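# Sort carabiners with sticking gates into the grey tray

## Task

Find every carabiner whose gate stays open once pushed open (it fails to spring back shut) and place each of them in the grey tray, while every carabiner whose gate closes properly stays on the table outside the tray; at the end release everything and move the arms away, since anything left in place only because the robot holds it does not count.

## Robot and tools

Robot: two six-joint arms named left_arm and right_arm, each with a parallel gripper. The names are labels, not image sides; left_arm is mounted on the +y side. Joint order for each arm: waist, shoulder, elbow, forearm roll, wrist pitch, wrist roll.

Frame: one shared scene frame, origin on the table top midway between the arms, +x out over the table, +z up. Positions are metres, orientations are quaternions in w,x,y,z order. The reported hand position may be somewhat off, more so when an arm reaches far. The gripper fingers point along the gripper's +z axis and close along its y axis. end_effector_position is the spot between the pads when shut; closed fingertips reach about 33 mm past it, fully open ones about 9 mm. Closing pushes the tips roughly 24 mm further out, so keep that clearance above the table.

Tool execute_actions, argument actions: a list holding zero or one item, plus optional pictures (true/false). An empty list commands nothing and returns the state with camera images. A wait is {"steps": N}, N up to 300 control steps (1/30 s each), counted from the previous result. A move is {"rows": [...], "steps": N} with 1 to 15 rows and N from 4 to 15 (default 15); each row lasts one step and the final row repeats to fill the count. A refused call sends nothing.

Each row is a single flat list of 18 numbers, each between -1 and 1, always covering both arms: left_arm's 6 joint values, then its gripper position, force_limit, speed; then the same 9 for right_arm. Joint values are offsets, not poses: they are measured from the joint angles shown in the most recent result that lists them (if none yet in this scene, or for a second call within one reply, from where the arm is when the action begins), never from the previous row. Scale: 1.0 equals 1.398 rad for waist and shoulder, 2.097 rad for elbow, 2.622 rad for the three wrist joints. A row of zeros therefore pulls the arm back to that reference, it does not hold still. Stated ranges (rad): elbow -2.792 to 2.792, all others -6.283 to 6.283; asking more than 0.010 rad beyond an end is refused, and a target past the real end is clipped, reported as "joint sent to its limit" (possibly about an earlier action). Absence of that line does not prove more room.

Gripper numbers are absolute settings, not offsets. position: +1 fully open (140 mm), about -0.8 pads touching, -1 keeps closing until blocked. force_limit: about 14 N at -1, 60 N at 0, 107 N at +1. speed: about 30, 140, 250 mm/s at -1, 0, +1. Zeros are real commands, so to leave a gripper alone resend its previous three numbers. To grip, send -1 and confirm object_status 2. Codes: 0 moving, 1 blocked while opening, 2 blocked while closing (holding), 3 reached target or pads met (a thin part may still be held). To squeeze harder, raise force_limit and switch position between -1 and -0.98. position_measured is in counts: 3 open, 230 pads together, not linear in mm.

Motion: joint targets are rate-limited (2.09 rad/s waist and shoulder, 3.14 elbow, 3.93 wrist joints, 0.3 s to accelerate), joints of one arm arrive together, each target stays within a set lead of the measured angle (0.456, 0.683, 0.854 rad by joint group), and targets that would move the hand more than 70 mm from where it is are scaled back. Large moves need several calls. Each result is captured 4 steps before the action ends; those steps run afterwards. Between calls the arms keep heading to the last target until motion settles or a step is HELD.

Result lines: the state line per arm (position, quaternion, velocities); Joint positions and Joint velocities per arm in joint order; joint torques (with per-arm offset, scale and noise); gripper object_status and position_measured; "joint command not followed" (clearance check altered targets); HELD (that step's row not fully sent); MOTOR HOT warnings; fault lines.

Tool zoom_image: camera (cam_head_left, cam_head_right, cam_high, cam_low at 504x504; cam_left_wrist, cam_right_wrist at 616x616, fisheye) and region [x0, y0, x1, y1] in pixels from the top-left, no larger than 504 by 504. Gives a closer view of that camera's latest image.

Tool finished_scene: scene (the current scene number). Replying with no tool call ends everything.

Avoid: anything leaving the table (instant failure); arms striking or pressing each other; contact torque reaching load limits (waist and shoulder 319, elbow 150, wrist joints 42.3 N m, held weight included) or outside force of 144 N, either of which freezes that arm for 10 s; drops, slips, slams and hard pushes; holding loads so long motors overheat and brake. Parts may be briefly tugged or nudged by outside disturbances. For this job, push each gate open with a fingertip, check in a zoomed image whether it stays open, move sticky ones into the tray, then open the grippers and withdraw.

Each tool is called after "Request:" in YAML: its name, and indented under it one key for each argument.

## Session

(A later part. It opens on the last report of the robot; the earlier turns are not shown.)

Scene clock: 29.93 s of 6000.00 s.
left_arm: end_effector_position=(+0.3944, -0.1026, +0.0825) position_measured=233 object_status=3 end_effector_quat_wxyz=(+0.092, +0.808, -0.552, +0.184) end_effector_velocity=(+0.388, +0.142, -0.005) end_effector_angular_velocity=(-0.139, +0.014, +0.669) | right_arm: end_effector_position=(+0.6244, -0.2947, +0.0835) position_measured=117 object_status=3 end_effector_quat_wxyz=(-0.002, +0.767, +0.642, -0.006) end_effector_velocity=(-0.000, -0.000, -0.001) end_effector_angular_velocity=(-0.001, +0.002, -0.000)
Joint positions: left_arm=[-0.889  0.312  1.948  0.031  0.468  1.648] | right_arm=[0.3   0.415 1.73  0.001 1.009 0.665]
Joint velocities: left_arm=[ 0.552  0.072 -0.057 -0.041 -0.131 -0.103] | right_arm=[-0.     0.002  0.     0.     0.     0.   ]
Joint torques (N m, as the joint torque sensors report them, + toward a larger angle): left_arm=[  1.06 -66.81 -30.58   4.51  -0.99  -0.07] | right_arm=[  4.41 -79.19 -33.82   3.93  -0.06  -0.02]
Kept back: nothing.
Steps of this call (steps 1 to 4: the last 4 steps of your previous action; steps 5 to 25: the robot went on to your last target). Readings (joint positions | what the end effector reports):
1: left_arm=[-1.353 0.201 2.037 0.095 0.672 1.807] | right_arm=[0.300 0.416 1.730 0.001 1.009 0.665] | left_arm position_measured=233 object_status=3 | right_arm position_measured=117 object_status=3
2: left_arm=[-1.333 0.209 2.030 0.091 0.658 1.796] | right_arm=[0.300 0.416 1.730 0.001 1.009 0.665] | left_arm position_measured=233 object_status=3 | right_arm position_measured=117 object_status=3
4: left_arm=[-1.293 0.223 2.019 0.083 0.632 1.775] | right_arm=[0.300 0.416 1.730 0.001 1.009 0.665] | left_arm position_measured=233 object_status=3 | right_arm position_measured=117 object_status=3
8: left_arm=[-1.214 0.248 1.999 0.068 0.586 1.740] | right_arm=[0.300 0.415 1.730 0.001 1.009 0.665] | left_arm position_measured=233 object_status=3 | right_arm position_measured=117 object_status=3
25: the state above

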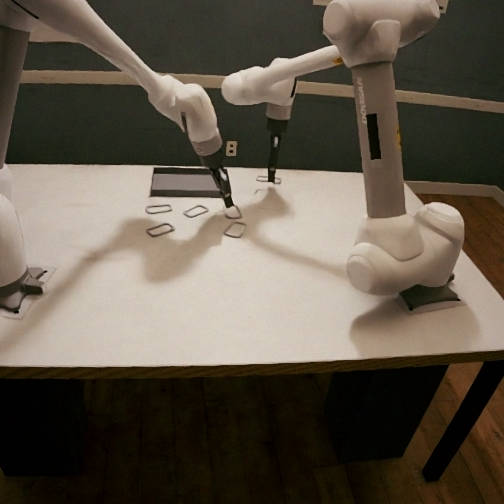

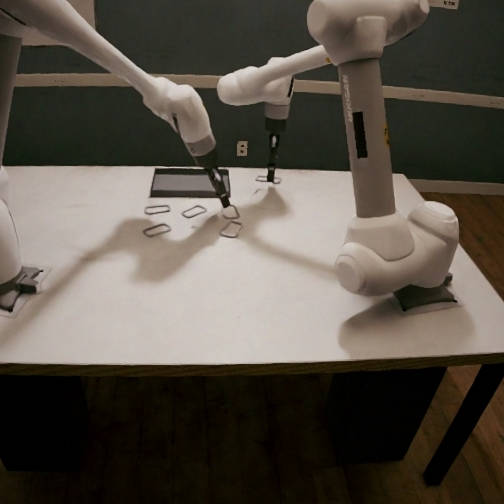

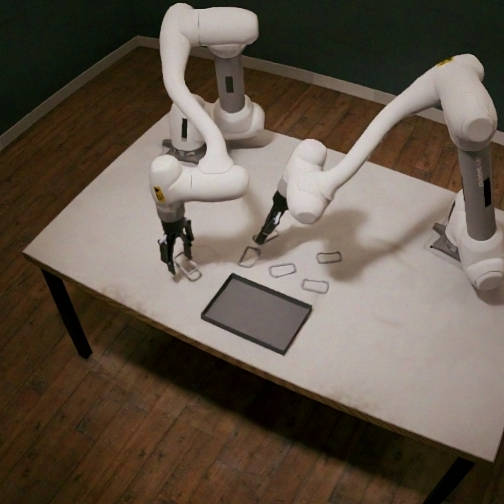

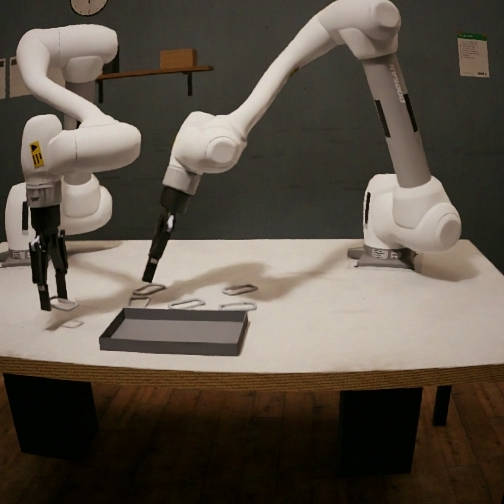

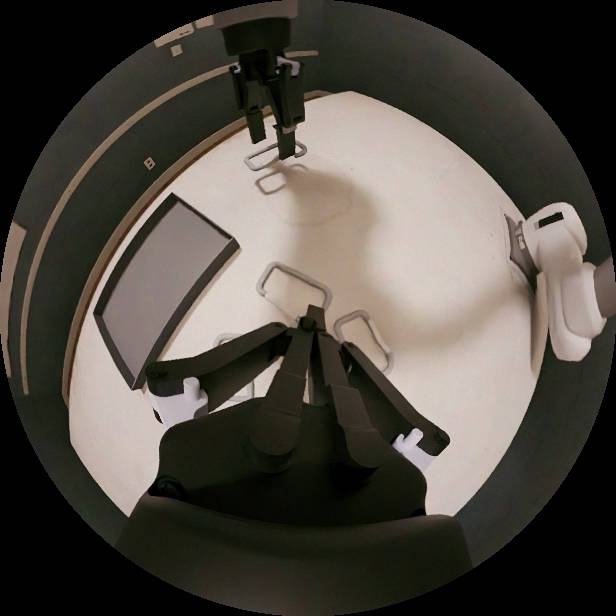

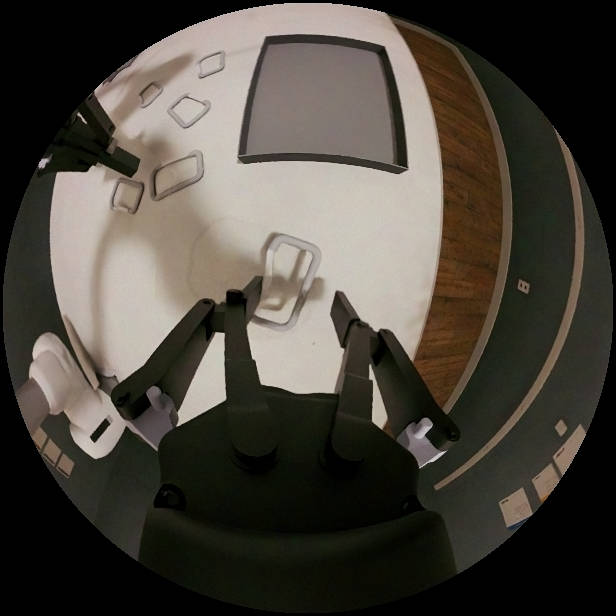

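Request:
execute_actions:
  actions:
    - {"steps":22}
  pictures: true

Scene clock: 30.67 s of 6000.00 s.
left_arm: end_effector_position=(+0.6527, +0.0573, +0.0797) position_measured=233 object_status=3 end_effector_quat_wxyz=(+0.084, +0.909, -0.336, +0.231) end_effector_velocity=(+0.235, +0.222, -0.002) end_effector_angular_velocity=(-0.099, -0.027, +0.487) | right_arm: end_effector_position=(+0.6244, -0.2947, +0.0835) position_measured=117 object_status=3 end_effector_quat_wxyz=(-0.002, +0.767, +0.642, -0.006) end_effector_velocity=(+0.000, +0.000, +0.001) end_effector_angular_velocity=(+0.001, -0.002, +0.000)
Joint positions: left_arm=[-0.494  0.363  1.907  0.002  0.375  1.575] | right_arm=[0.3   0.415 1.73  0.001 1.009 0.665]
Joint velocities: left_arm=[ 0.403  0.05  -0.04  -0.029 -0.094 -0.074] | right_arm=[ 0.    -0.002 -0.     0.     0.    -0.   ]
Joint torques (N m, as the joint torque sensors report them, + toward a larger angle): left_arm=[-12.84 -70.56 -31.71   3.82  -0.95  -0.08] | right_arm=[  2.58 -76.48 -33.26   3.88  -0.22  -0.07]
Kept back: nothing.
Steps of this call (steps 1 to 22: the robot went on to your last target). Readings (joint positions | what the end effector reports):
1: left_arm=[-0.870 0.315 1.946 0.030 0.464 1.644] | right_arm=[0.300 0.415 1.730 0.001 1.009 0.665] | left_arm position_measured=233 object_status=3 | right_arm position_measured=117 object_status=3
2: left_arm=[-0.852 0.317 1.944 0.028 0.459 1.641] | right_arm=[0.300 0.415 1.730 0.001 1.009 0.665] | left_arm position_measured=233 object_status=3 | right_arm position_measured=117 object_status=3
4: left_arm=[-0.815 0.322 1.940 0.025 0.450 1.634] | right_arm=[0.300 0.415 1.730 0.001 1.009 0.665] | left_arm position_measured=233 object_status=3 | right_arm position_measured=117 object_status=3
8: left_arm=[-0.741 0.331 1.933 0.020 0.433 1.621] | right_arm=[0.300 0.415 1.730 0.001 1.009 0.665] | left_arm position_measured=233 object_status=3 | right_arm position_measured=117 object_status=3
22: the state above

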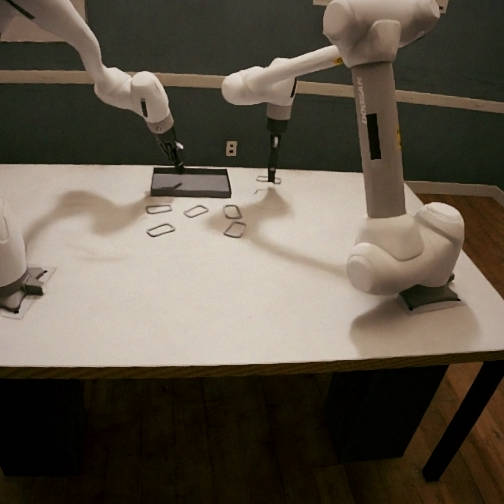

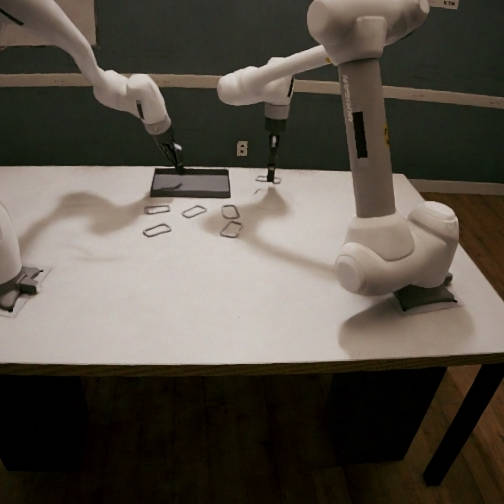

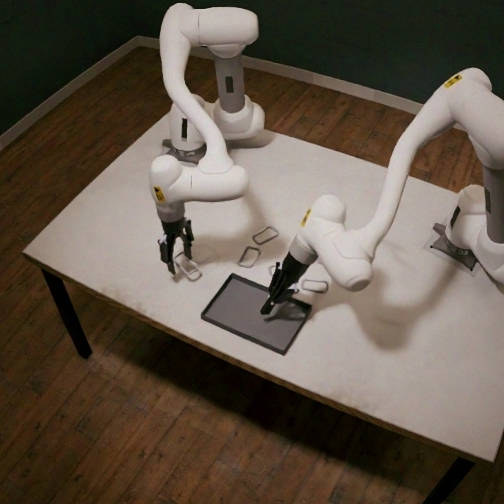

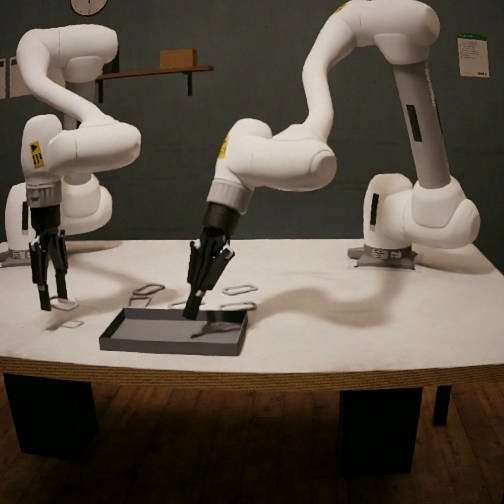

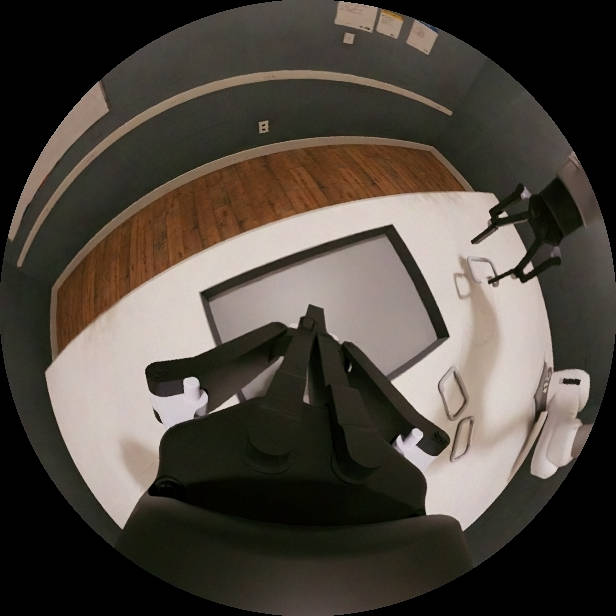

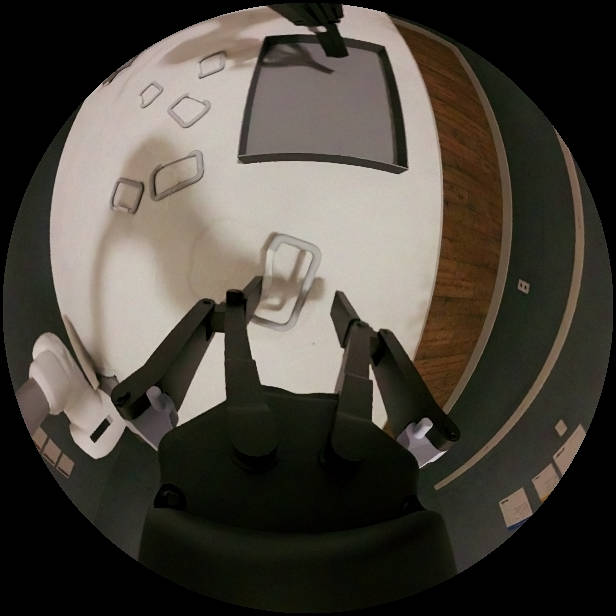

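Request:
execute_actions:
  actions: []

Scene clock: 31.20 s of 6000.00 s.
left_arm: end_effector_position=(+0.6684, +0.0724, +0.0795) position_measured=233 object_status=3 end_effector_quat_wxyz=(+0.083, +0.914, -0.321, +0.234) end_effector_velocity=(+0.001, +0.002, +0.001) end_effector_angular_velocity=(-0.000, -0.001, +0.003) | right_arm: end_effector_position=(+0.6244, -0.2947, +0.0835) position_measured=117 object_status=3 end_effector_quat_wxyz=(-0.002, +0.767, +0.642, -0.006) end_effector_velocity=(+0.001, -0.000, +0.001) end_effector_angular_velocity=(+0.000, -0.002, +0.000)
Joint positions: left_arm=[-0.467  0.367  1.904 -0.001  0.368  1.57 ] | right_arm=[0.3   0.415 1.73  0.001 1.009 0.665]
Joint velocities: left_arm=[ 0.003 -0.001  0.     0.    -0.    -0.   ] | right_arm=[-0.001 -0.001 -0.    -0.001 -0.    -0.   ]
Joint torques (N m, as the joint torque sensors report them, + toward a larger angle): left_arm=[ -0.35 -69.54 -31.37   4.02  -1.12   0.02] | right_arm=[  4.34 -77.92 -33.54   3.91  -0.01  -0.4 ]
Kept back: nothing.
Steps of this call (steps 1 to 16: the robot went on to your last target). Readings (joint positions | what the end effector reports):
1: left_arm=[-0.483 0.365 1.906 0.001 0.372 1.573] | right_arm=[0.300 0.415 1.730 0.001 1.009 0.665] | left_arm position_measured=233 object_status=3 | right_arm position_measured=117 object_status=3
2: left_arm=[-0.475 0.366 1.905 0.000 0.370 1.572] | right_arm=[0.300 0.415 1.730 0.001 1.009 0.665] | left_arm position_measured=233 object_status=3 | right_arm position_measured=117 object_status=3
4: left_arm=[-0.469 0.366 1.905 -0.000 0.369 1.571] | right_arm=[0.300 0.415 1.730 0.001 1.009 0.665] | left_arm position_measured=233 object_status=3 | right_arm position_measured=117 object_status=3
8: left_arm=[-0.468 0.367 1.904 -0.000 0.368 1.570] | right_arm=[0.300 0.415 1.730 0.001 1.009 0.665] | left_arm position_measured=233 object_status=3 | right_arm position_measured=117 object_status=3
16: the state above

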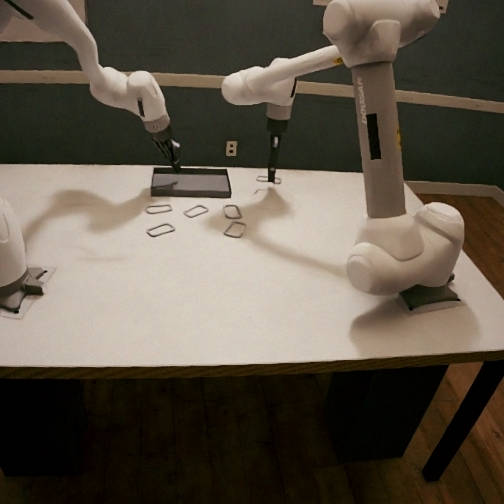

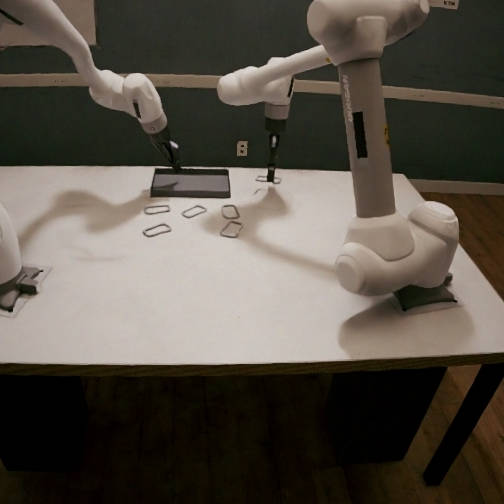

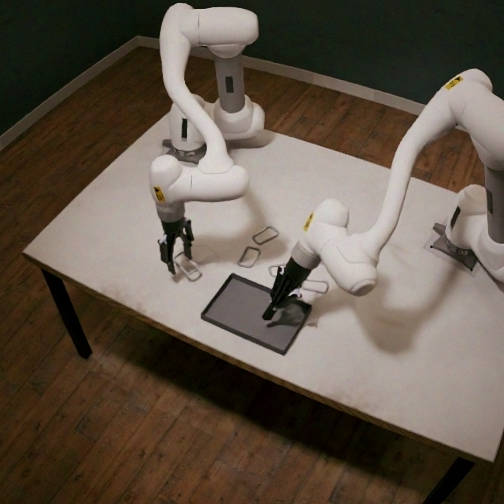

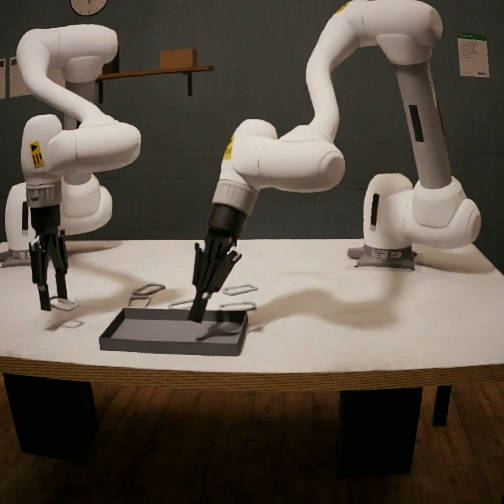

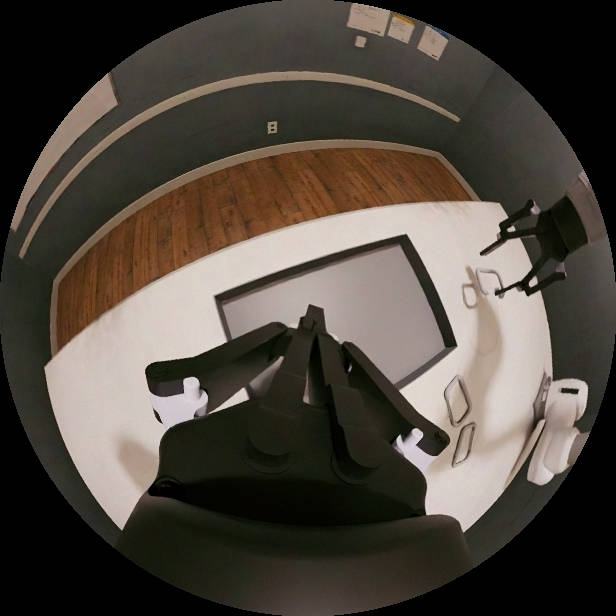

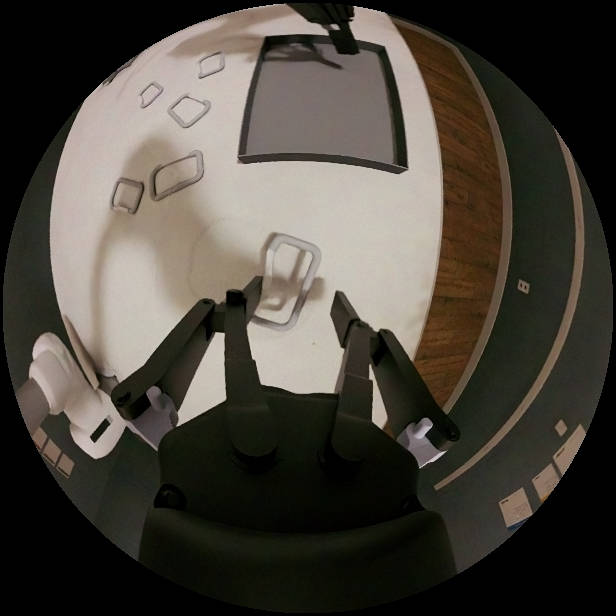

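Request:
execute_actions:
  actions:
    - {"rows":[[0,0,0,0,0,0,-1,0,0.5,0,0.029,0.014,0,-0.027,0,0.1,0,0],[0,0,0,0,0,0,-1,0,0.5,0,0.029,0.014,0,-0.027,0,0.1,0,0],[0,0,0,0,0,0,-1,0,0.5,0,0.029,0.014,0,-0.027,0,0.1,0,0],[0,0,0,0,0,0,-1,0,0.5,0,0.029,0.014,0,-0.027,0,0.1,0,0],[0,0,0,0,0,0,-1,0,0.5,0,0.029,0.014,0,-0.027,0,0.1,0,0],[0,0,0,0,0,0,-1,0,0.5,0,0.029,0.014,0,-0.027,0,0.1,0,0],[0,0,0,0,0,0,-1,0,0.5,0,0.027,0.013,0,-0.025,0,-0.6,-0.2,-0.6]],"steps":15}
  pictures: true

Request:
zoom_image:
  camera: "cam_right_wrist"
  region: [200,180,420,400]

Scene clock: 31.93 s of 6000.00 s.
left_arm: end_effector_position=(+0.6684, +0.0724, +0.0795) position_measured=233 object_status=3 end_effector_quat_wxyz=(+0.083, +0.914, -0.321, +0.234) end_effector_velocity=(-0.001, -0.002, +0.000) end_effector_angular_velocity=(-0.001, +0.000, -0.002) | right_arm: end_effector_position=(+0.6250, -0.2943, +0.0434) position_measured=130 object_status=0 end_effector_quat_wxyz=(-0.002, +0.767, +0.642, -0.006) end_effector_velocity=(-0.002, -0.001, +0.000) end_effector_angular_velocity=(-0.004, +0.008, -0.001)
Joint positions: left_arm=[-0.467  0.367  1.904 -0.001  0.368  1.57 ] | right_arm=[0.3   0.454 1.757 0.001 0.943 0.665]
Joint velocities: left_arm=[-0.002 -0.    -0.    -0.001 -0.    -0.   ] | right_arm=[ 0.     0.001 -0.001  0.     0.009  0.001]
Joint torques (N m, as the joint torque sensors report them, + toward a larger angle): left_arm=[ -0.47 -69.02 -31.65   4.15  -1.07   0.01] | right_arm=[  1.98 -78.71 -31.33   3.61   0.08  -0.44]
Steps of this call (steps 1 to 11: the robot went on to your last target; steps 12 to 22: the first 11 steps of this action). Readings (joint positions | what the end effector reports):
12: left_arm=[-0.467 0.367 1.904 -0.001 0.368 1.570] | right_arm=[0.300 0.415 1.730 0.001 1.009 0.665] | left_arm position_measured=233 object_status=3 | right_arm position_measured=117 object_status=3
13: left_arm=[-0.467 0.367 1.904 -0.001 0.368 1.570] | right_arm=[0.300 0.418 1.732 0.001 1.002 0.665] | left_arm position_measured=233 object_status=3 | right_arm position_measured=117 object_status=3
15: left_arm=[-0.467 0.367 1.904 -0.001 0.368 1.570] | right_arm=[0.300 0.439 1.748 0.001 0.967 0.665] | left_arm position_measured=233 object_status=3 | right_arm position_measured=117 object_status=3
19: left_arm=[-0.467 0.367 1.904 -0.001 0.368 1.570] | right_arm=[0.300 0.454 1.757 0.001 0.942 0.665] | left_arm position_measured=233 object_status=3 | right_arm position_measured=118 object_status=0
22: the state above

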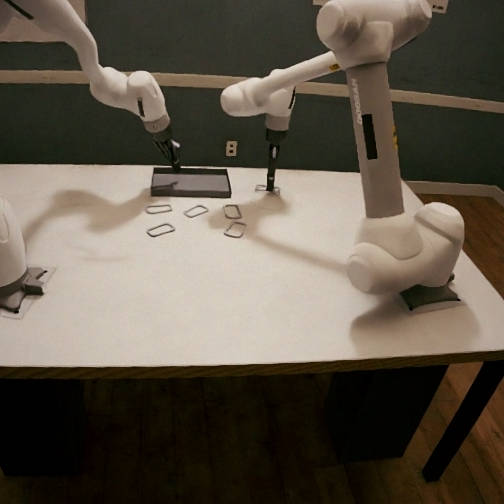

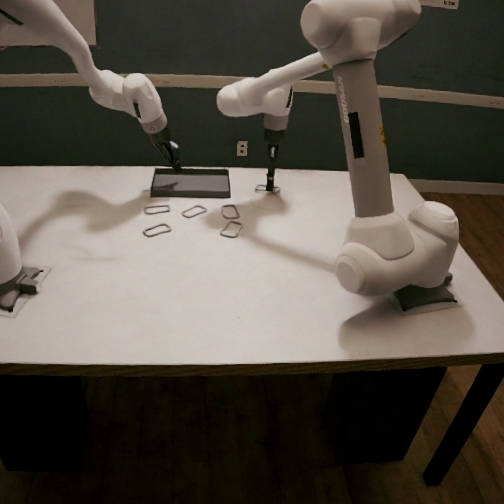

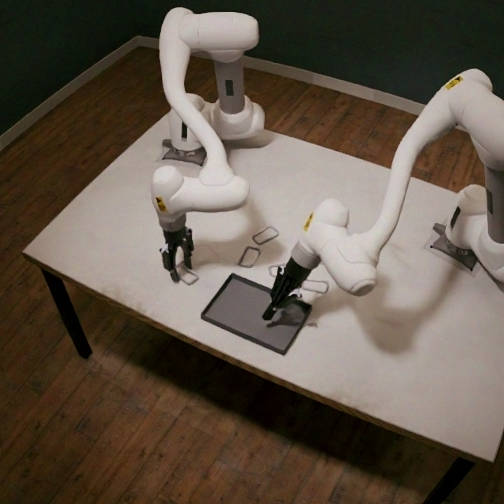

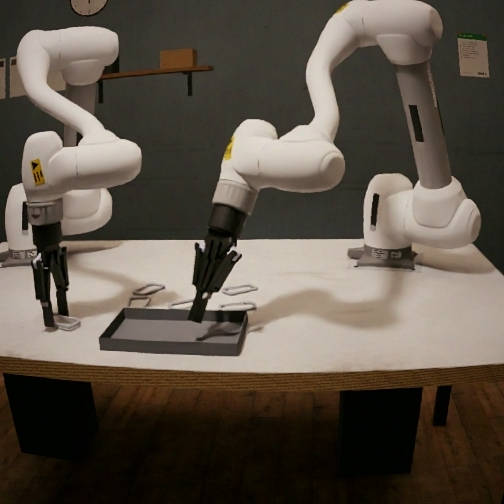

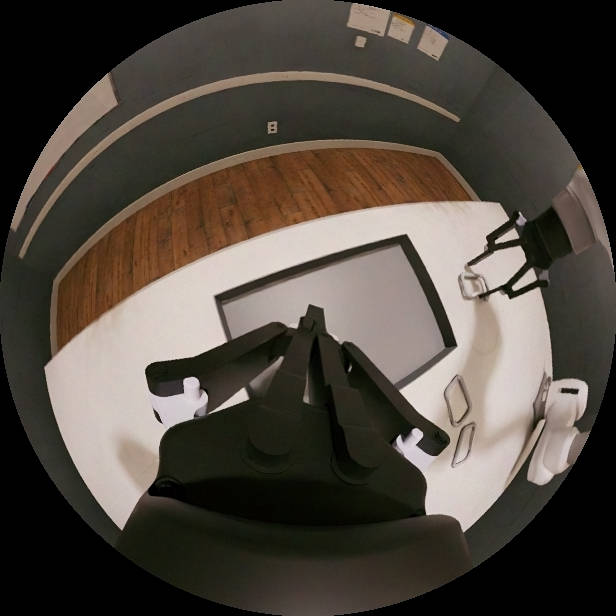

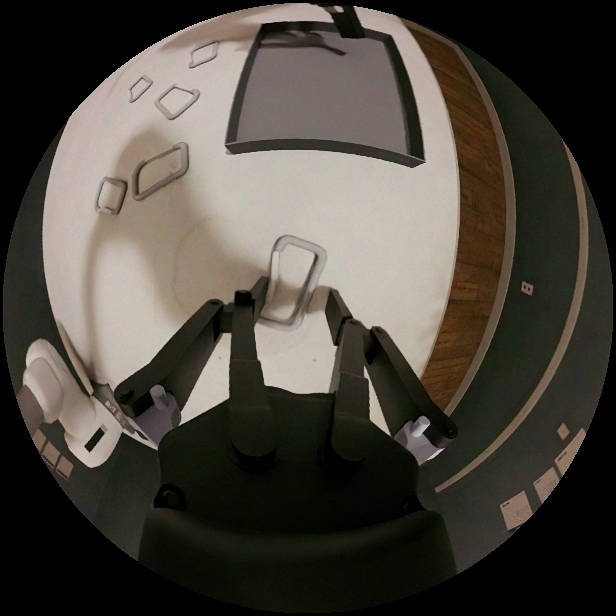

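Region (200, 180, 420, 400) of cam_right_wrist's 616x616 image, scaled by 2.291, with more detail than that image has.

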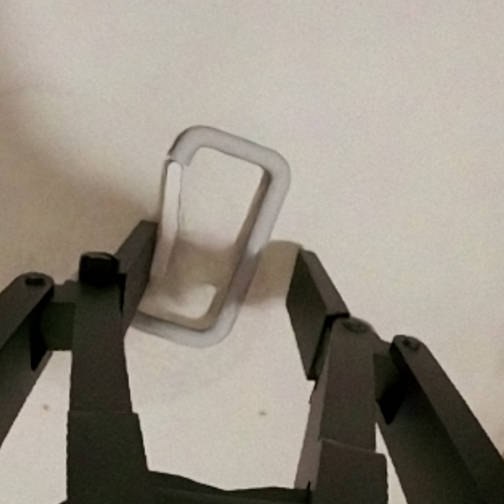

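Request:
execute_actions:
  actions:
    - {"rows":[[0,0,0,0,0,0,-1,0,0.5,0,0.003,0.0015,0,-0.003,0,-1,-0.2,0]],"steps":15}

Request:
execute_actions:
  actions: []
  pictures: true

Request:
zoom_image:
  camera: "cam_right_wrist"
  region: [200,180,420,400]

Scene clock: 32.53 s of 6000.00 s.
left_arm: end_effector_position=(+0.6684, +0.0724, +0.0795) position_measured=233 object_status=3 end_effector_quat_wxyz=(+0.083, +0.914, -0.321, +0.234) end_effector_velocity=(-0.001, -0.001, -0.000) end_effector_angular_velocity=(-0.000, +0.001, +0.000) | right_arm: end_effector_position=(+0.6251, -0.2943, +0.0391) position_measured=185 object_status=2 end_effector_quat_wxyz=(-0.002, +0.767, +0.642, -0.005) end_effector_velocity=(+0.000, -0.000, -0.001) end_effector_angular_velocity=(-0.000, -0.000, +0.001)
Joint positions: left_arm=[-0.467  0.367  1.904 -0.001  0.368  1.57 ] | right_arm=[0.3   0.458 1.76  0.001 0.935 0.665]
Joint velocities: left_arm=[-0.001  0.     0.    -0.     0.    -0.002] | right_arm=[-0.     0.001  0.001 -0.    -0.001 -0.   ]
Joint torques (N m, as the joint torque sensors report them, + toward a larger angle): left_arm=[ -0.07 -69.35 -31.39   4.3   -1.02   0.  ] | right_arm=[  1.48 -78.58 -31.1    3.69   0.07  -0.12]
Steps of this call (steps 1 to 4: the last 4 steps of your previous action; steps 5 to 7: the robot went on to your last target; steps 8 to 18: the first 11 steps of this action). Readings (joint positions | what the end effector reports):
8: left_arm=[-0.467 0.367 1.904 -0.001 0.368 1.570] | right_arm=[0.300 0.453 1.757 0.001 0.943 0.665] | left_arm position_measured=233 object_status=3 | right_arm position_measured=162 object_status=0
9: left_arm=[-0.467 0.367 1.904 -0.001 0.368 1.570] | right_arm=[0.300 0.454 1.758 0.001 0.942 0.665] | left_arm position_measured=233 object_status=3 | right_arm position_measured=167 object_status=0
11: left_arm=[-0.467 0.367 1.904 -0.001 0.368 1.570] | right_arm=[0.300 0.456 1.759 0.001 0.937 0.665] | left_arm position_measured=233 object_status=3 | right_arm position_measured=182 object_status=0
15: left_arm=[-0.467 0.367 1.904 -0.001 0.368 1.570] | right_arm=[0.300 0.457 1.760 0.001 0.935 0.665] | left_arm position_measured=233 object_status=3 | right_arm position_measured=185 object_status=0
18: the state above

Scene clock: 32.67 s of 6000.00 s.
left_arm: end_effector_position=(+0.6684, +0.0724, +0.0795) position_measured=233 object_status=3 end_effector_quat_wxyz=(+0.083, +0.914, -0.321, +0.234) end_effector_velocity=(-0.001, -0.001, +0.001) end_effector_angular_velocity=(-0.001, -0.001, -0.001) | right_arm: end_effector_position=(+0.6251, -0.2943, +0.0390) position_measured=185 object_status=2 end_effector_quat_wxyz=(-0.002, +0.767, +0.642, -0.006) end_effector_velocity=(+0.000, -0.000, -0.001) end_effector_angular_velocity=(-0.001, +0.000, +0.001)
Joint positions: left_arm=[-0.467  0.367  1.904 -0.001  0.368  1.57 ] | right_arm=[0.3   0.458 1.76  0.001 0.935 0.665]
Joint velocities: left_arm=[-0.001 -0.002 -0.    -0.    -0.     0.   ] | right_arm=[-0.     0.001 -0.    -0.001 -0.    -0.001]
Joint torques (N m, as the joint torque sensors report them, + toward a larger angle): left_arm=[ -0.55 -68.72 -31.37   4.14  -0.98   0.03] | right_arm=[  3.04 -76.95 -31.3    3.39  -0.06  -0.47]
Kept back: nothing.
Steps of this call (steps 1 to 4: the last 4 steps of your previous action). Readings (joint positions | what the end effector reports):
1: left_arm=[-0.467 0.367 1.904 -0.001 0.368 1.570] | right_arm=[0.300 0.458 1.760 0.001 0.935 0.665] | left_arm position_measured=233 object_status=3 | right_arm position_measured=185 object_status=2
2: left_arm=[-0.467 0.367 1.904 -0.001 0.368 1.570] | right_arm=[0.300 0.458 1.760 0.001 0.935 0.665] | left_arm position_measured=233 object_status=3 | right_arm position_measured=185 object_status=2
4: the state above

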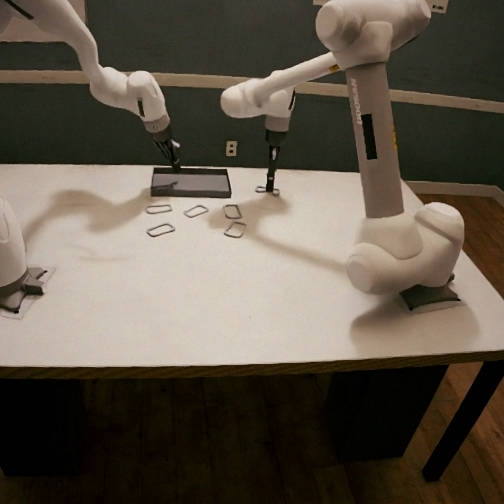

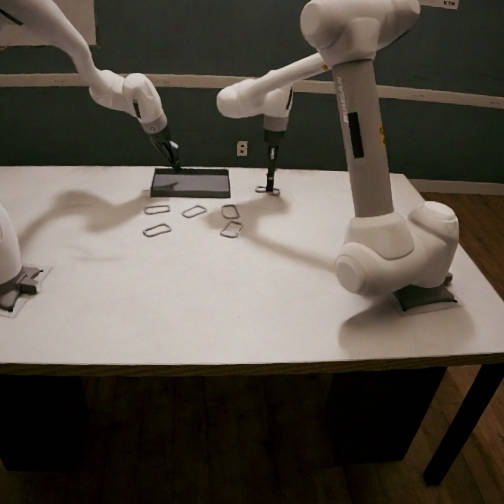

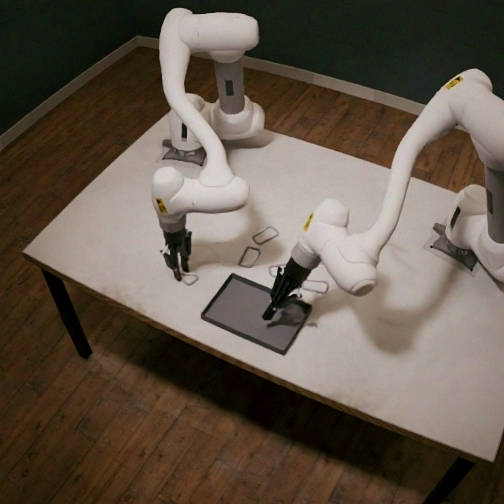

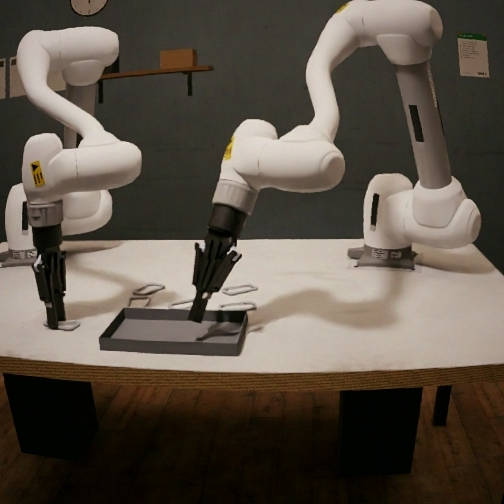

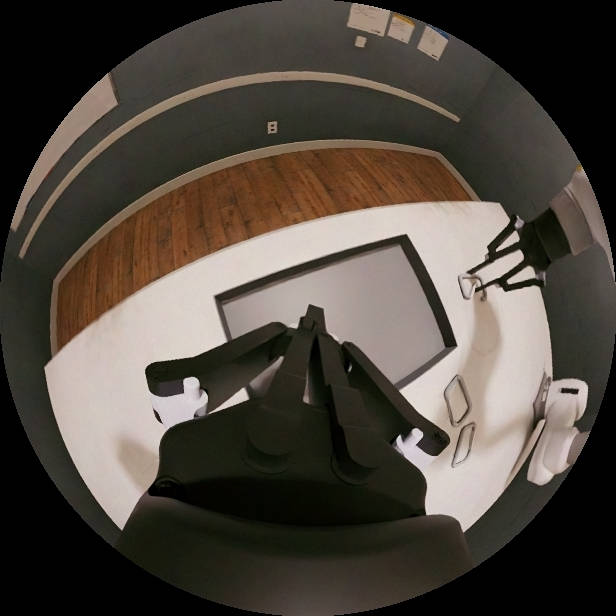

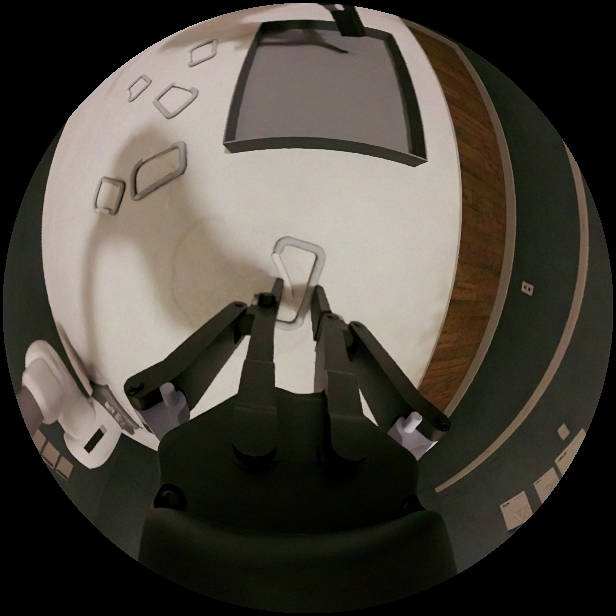

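Region (200, 180, 420, 400) of cam_right_wrist's 616x616 image, scaled by 2.291, with more detail than that image has.

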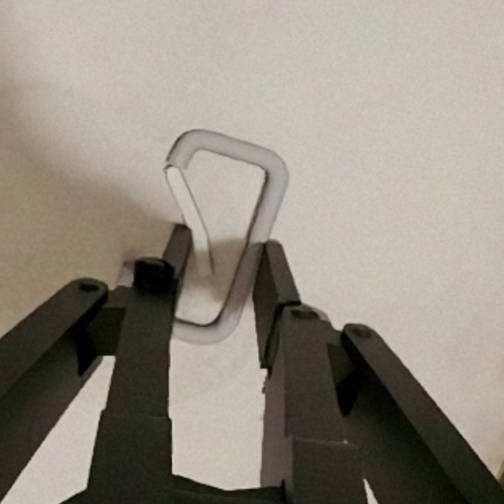

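Request:
execute_actions:
  actions:
    - {"rows":[[0,0.035,0.0143,0,-0.03,0,-1,0,0.5,0,0,0,0,0,0,-1,-0.2,0]],"steps":15}
  pictures: true

Scene clock: 33.60 s of 6000.00 s.
left_arm: end_effector_position=(+0.6675, +0.0731, +0.0367) position_measured=233 object_status=3 end_effector_quat_wxyz=(+0.083, +0.914, -0.320, +0.235) end_effector_velocity=(-0.001, +0.002, -0.006) end_effector_angular_velocity=(+0.001, +0.001, +0.002) | right_arm: end_effector_position=(+0.6251, -0.2943, +0.0390) position_measured=185 object_status=2 end_effector_quat_wxyz=(-0.002, +0.767, +0.642, -0.006) end_effector_velocity=(+0.000, +0.000, +0.000) end_effector_angular_velocity=(+0.000, -0.000, +0.000)
Joint positions: left_arm=[-0.467  0.414  1.934 -0.001  0.29   1.57 ] | right_arm=[0.3   0.458 1.76  0.001 0.935 0.665]
Joint velocities: left_arm=[ 0.002  0.006  0.006 -0.001 -0.011  0.001] | right_arm=[ 0. -0. -0. -0.  0. -0.]
Joint torques (N m, as the joint torque sensors report them, + toward a larger angle): left_arm=[-2.62  6.2   6.69  3.85  7.12 -0.02] | right_arm=[  4.09 -75.4  -28.88   3.66  -0.45  -0.3 ]
Steps of this call (steps 1 to 15: the robot went on to your last target; steps 16 to 17: nothing new was sent; steps 18 to 28: the first 11 steps of this action). Readings (joint positions | what the end effector reports):
18: left_arm=[-0.467 0.367 1.904 -0.001 0.368 1.570] | right_arm=[0.300 0.458 1.760 0.001 0.935 0.665] | left_arm position_measured=233 object_status=3 | right_arm position_measured=185 object_status=2
19: left_arm=[-0.467 0.370 1.906 -0.001 0.362 1.570] | right_arm=[0.300 0.458 1.760 0.001 0.935 0.665] | left_arm position_measured=233 object_status=3 | right_arm position_measured=185 object_status=2
21: left_arm=[-0.467 0.394 1.921 -0.001 0.325 1.570] | right_arm=[0.300 0.458 1.760 0.001 0.935 0.665] | left_arm position_measured=233 object_status=3 | right_arm position_measured=185 object_status=2
25: left_arm=[-0.467 0.413 1.933 -0.001 0.292 1.570] | right_arm=[0.300 0.458 1.760 0.001 0.935 0.665] | left_arm position_measured=233 object_status=3 | right_arm position_measured=185 object_status=2
28: the state above

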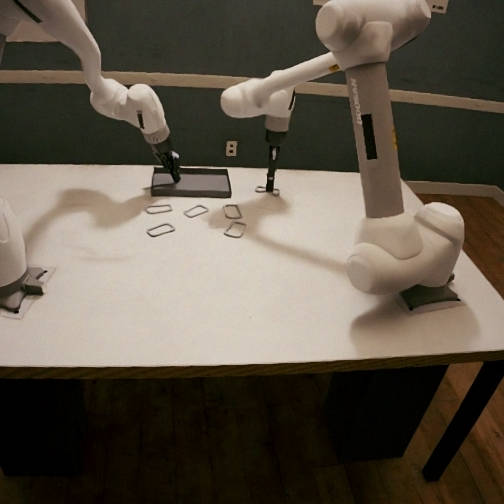

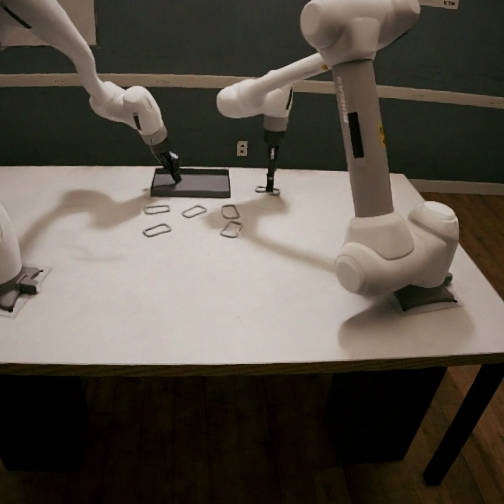

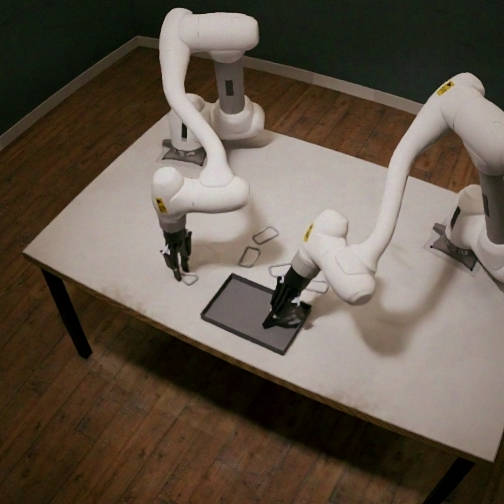

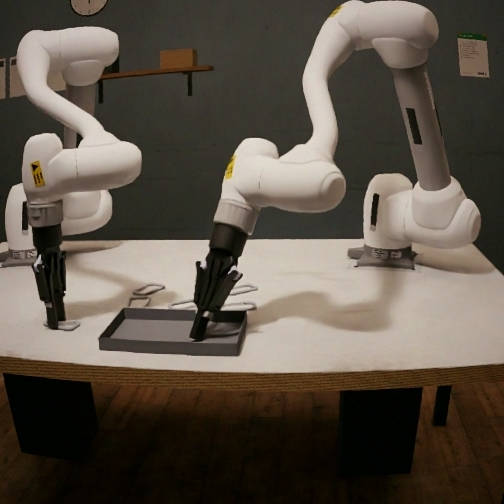

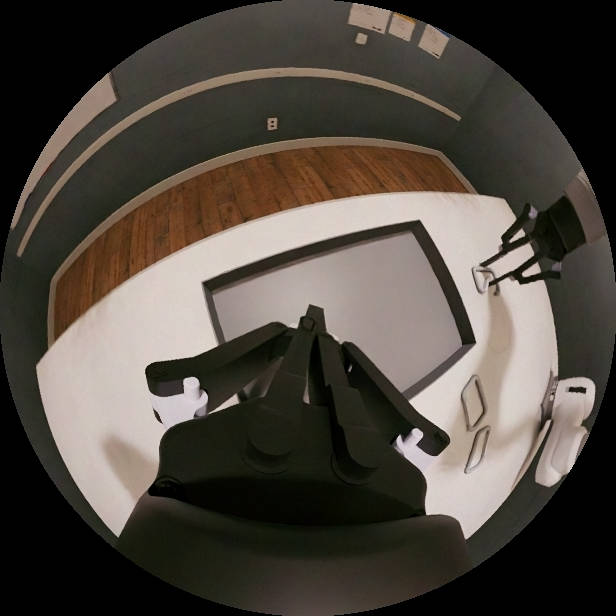

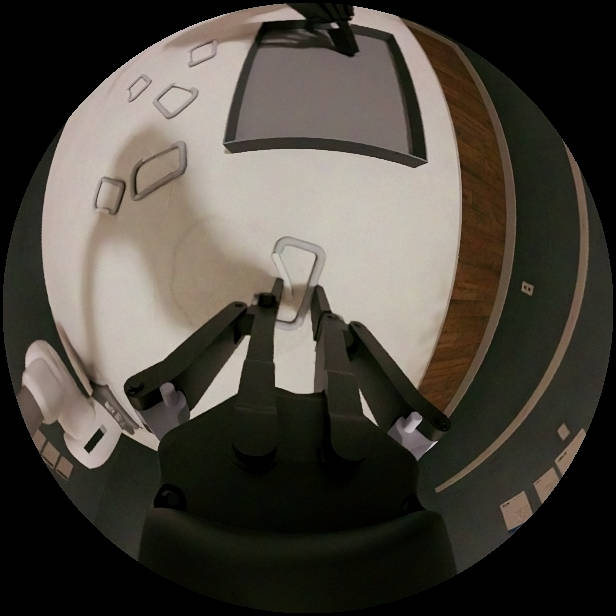

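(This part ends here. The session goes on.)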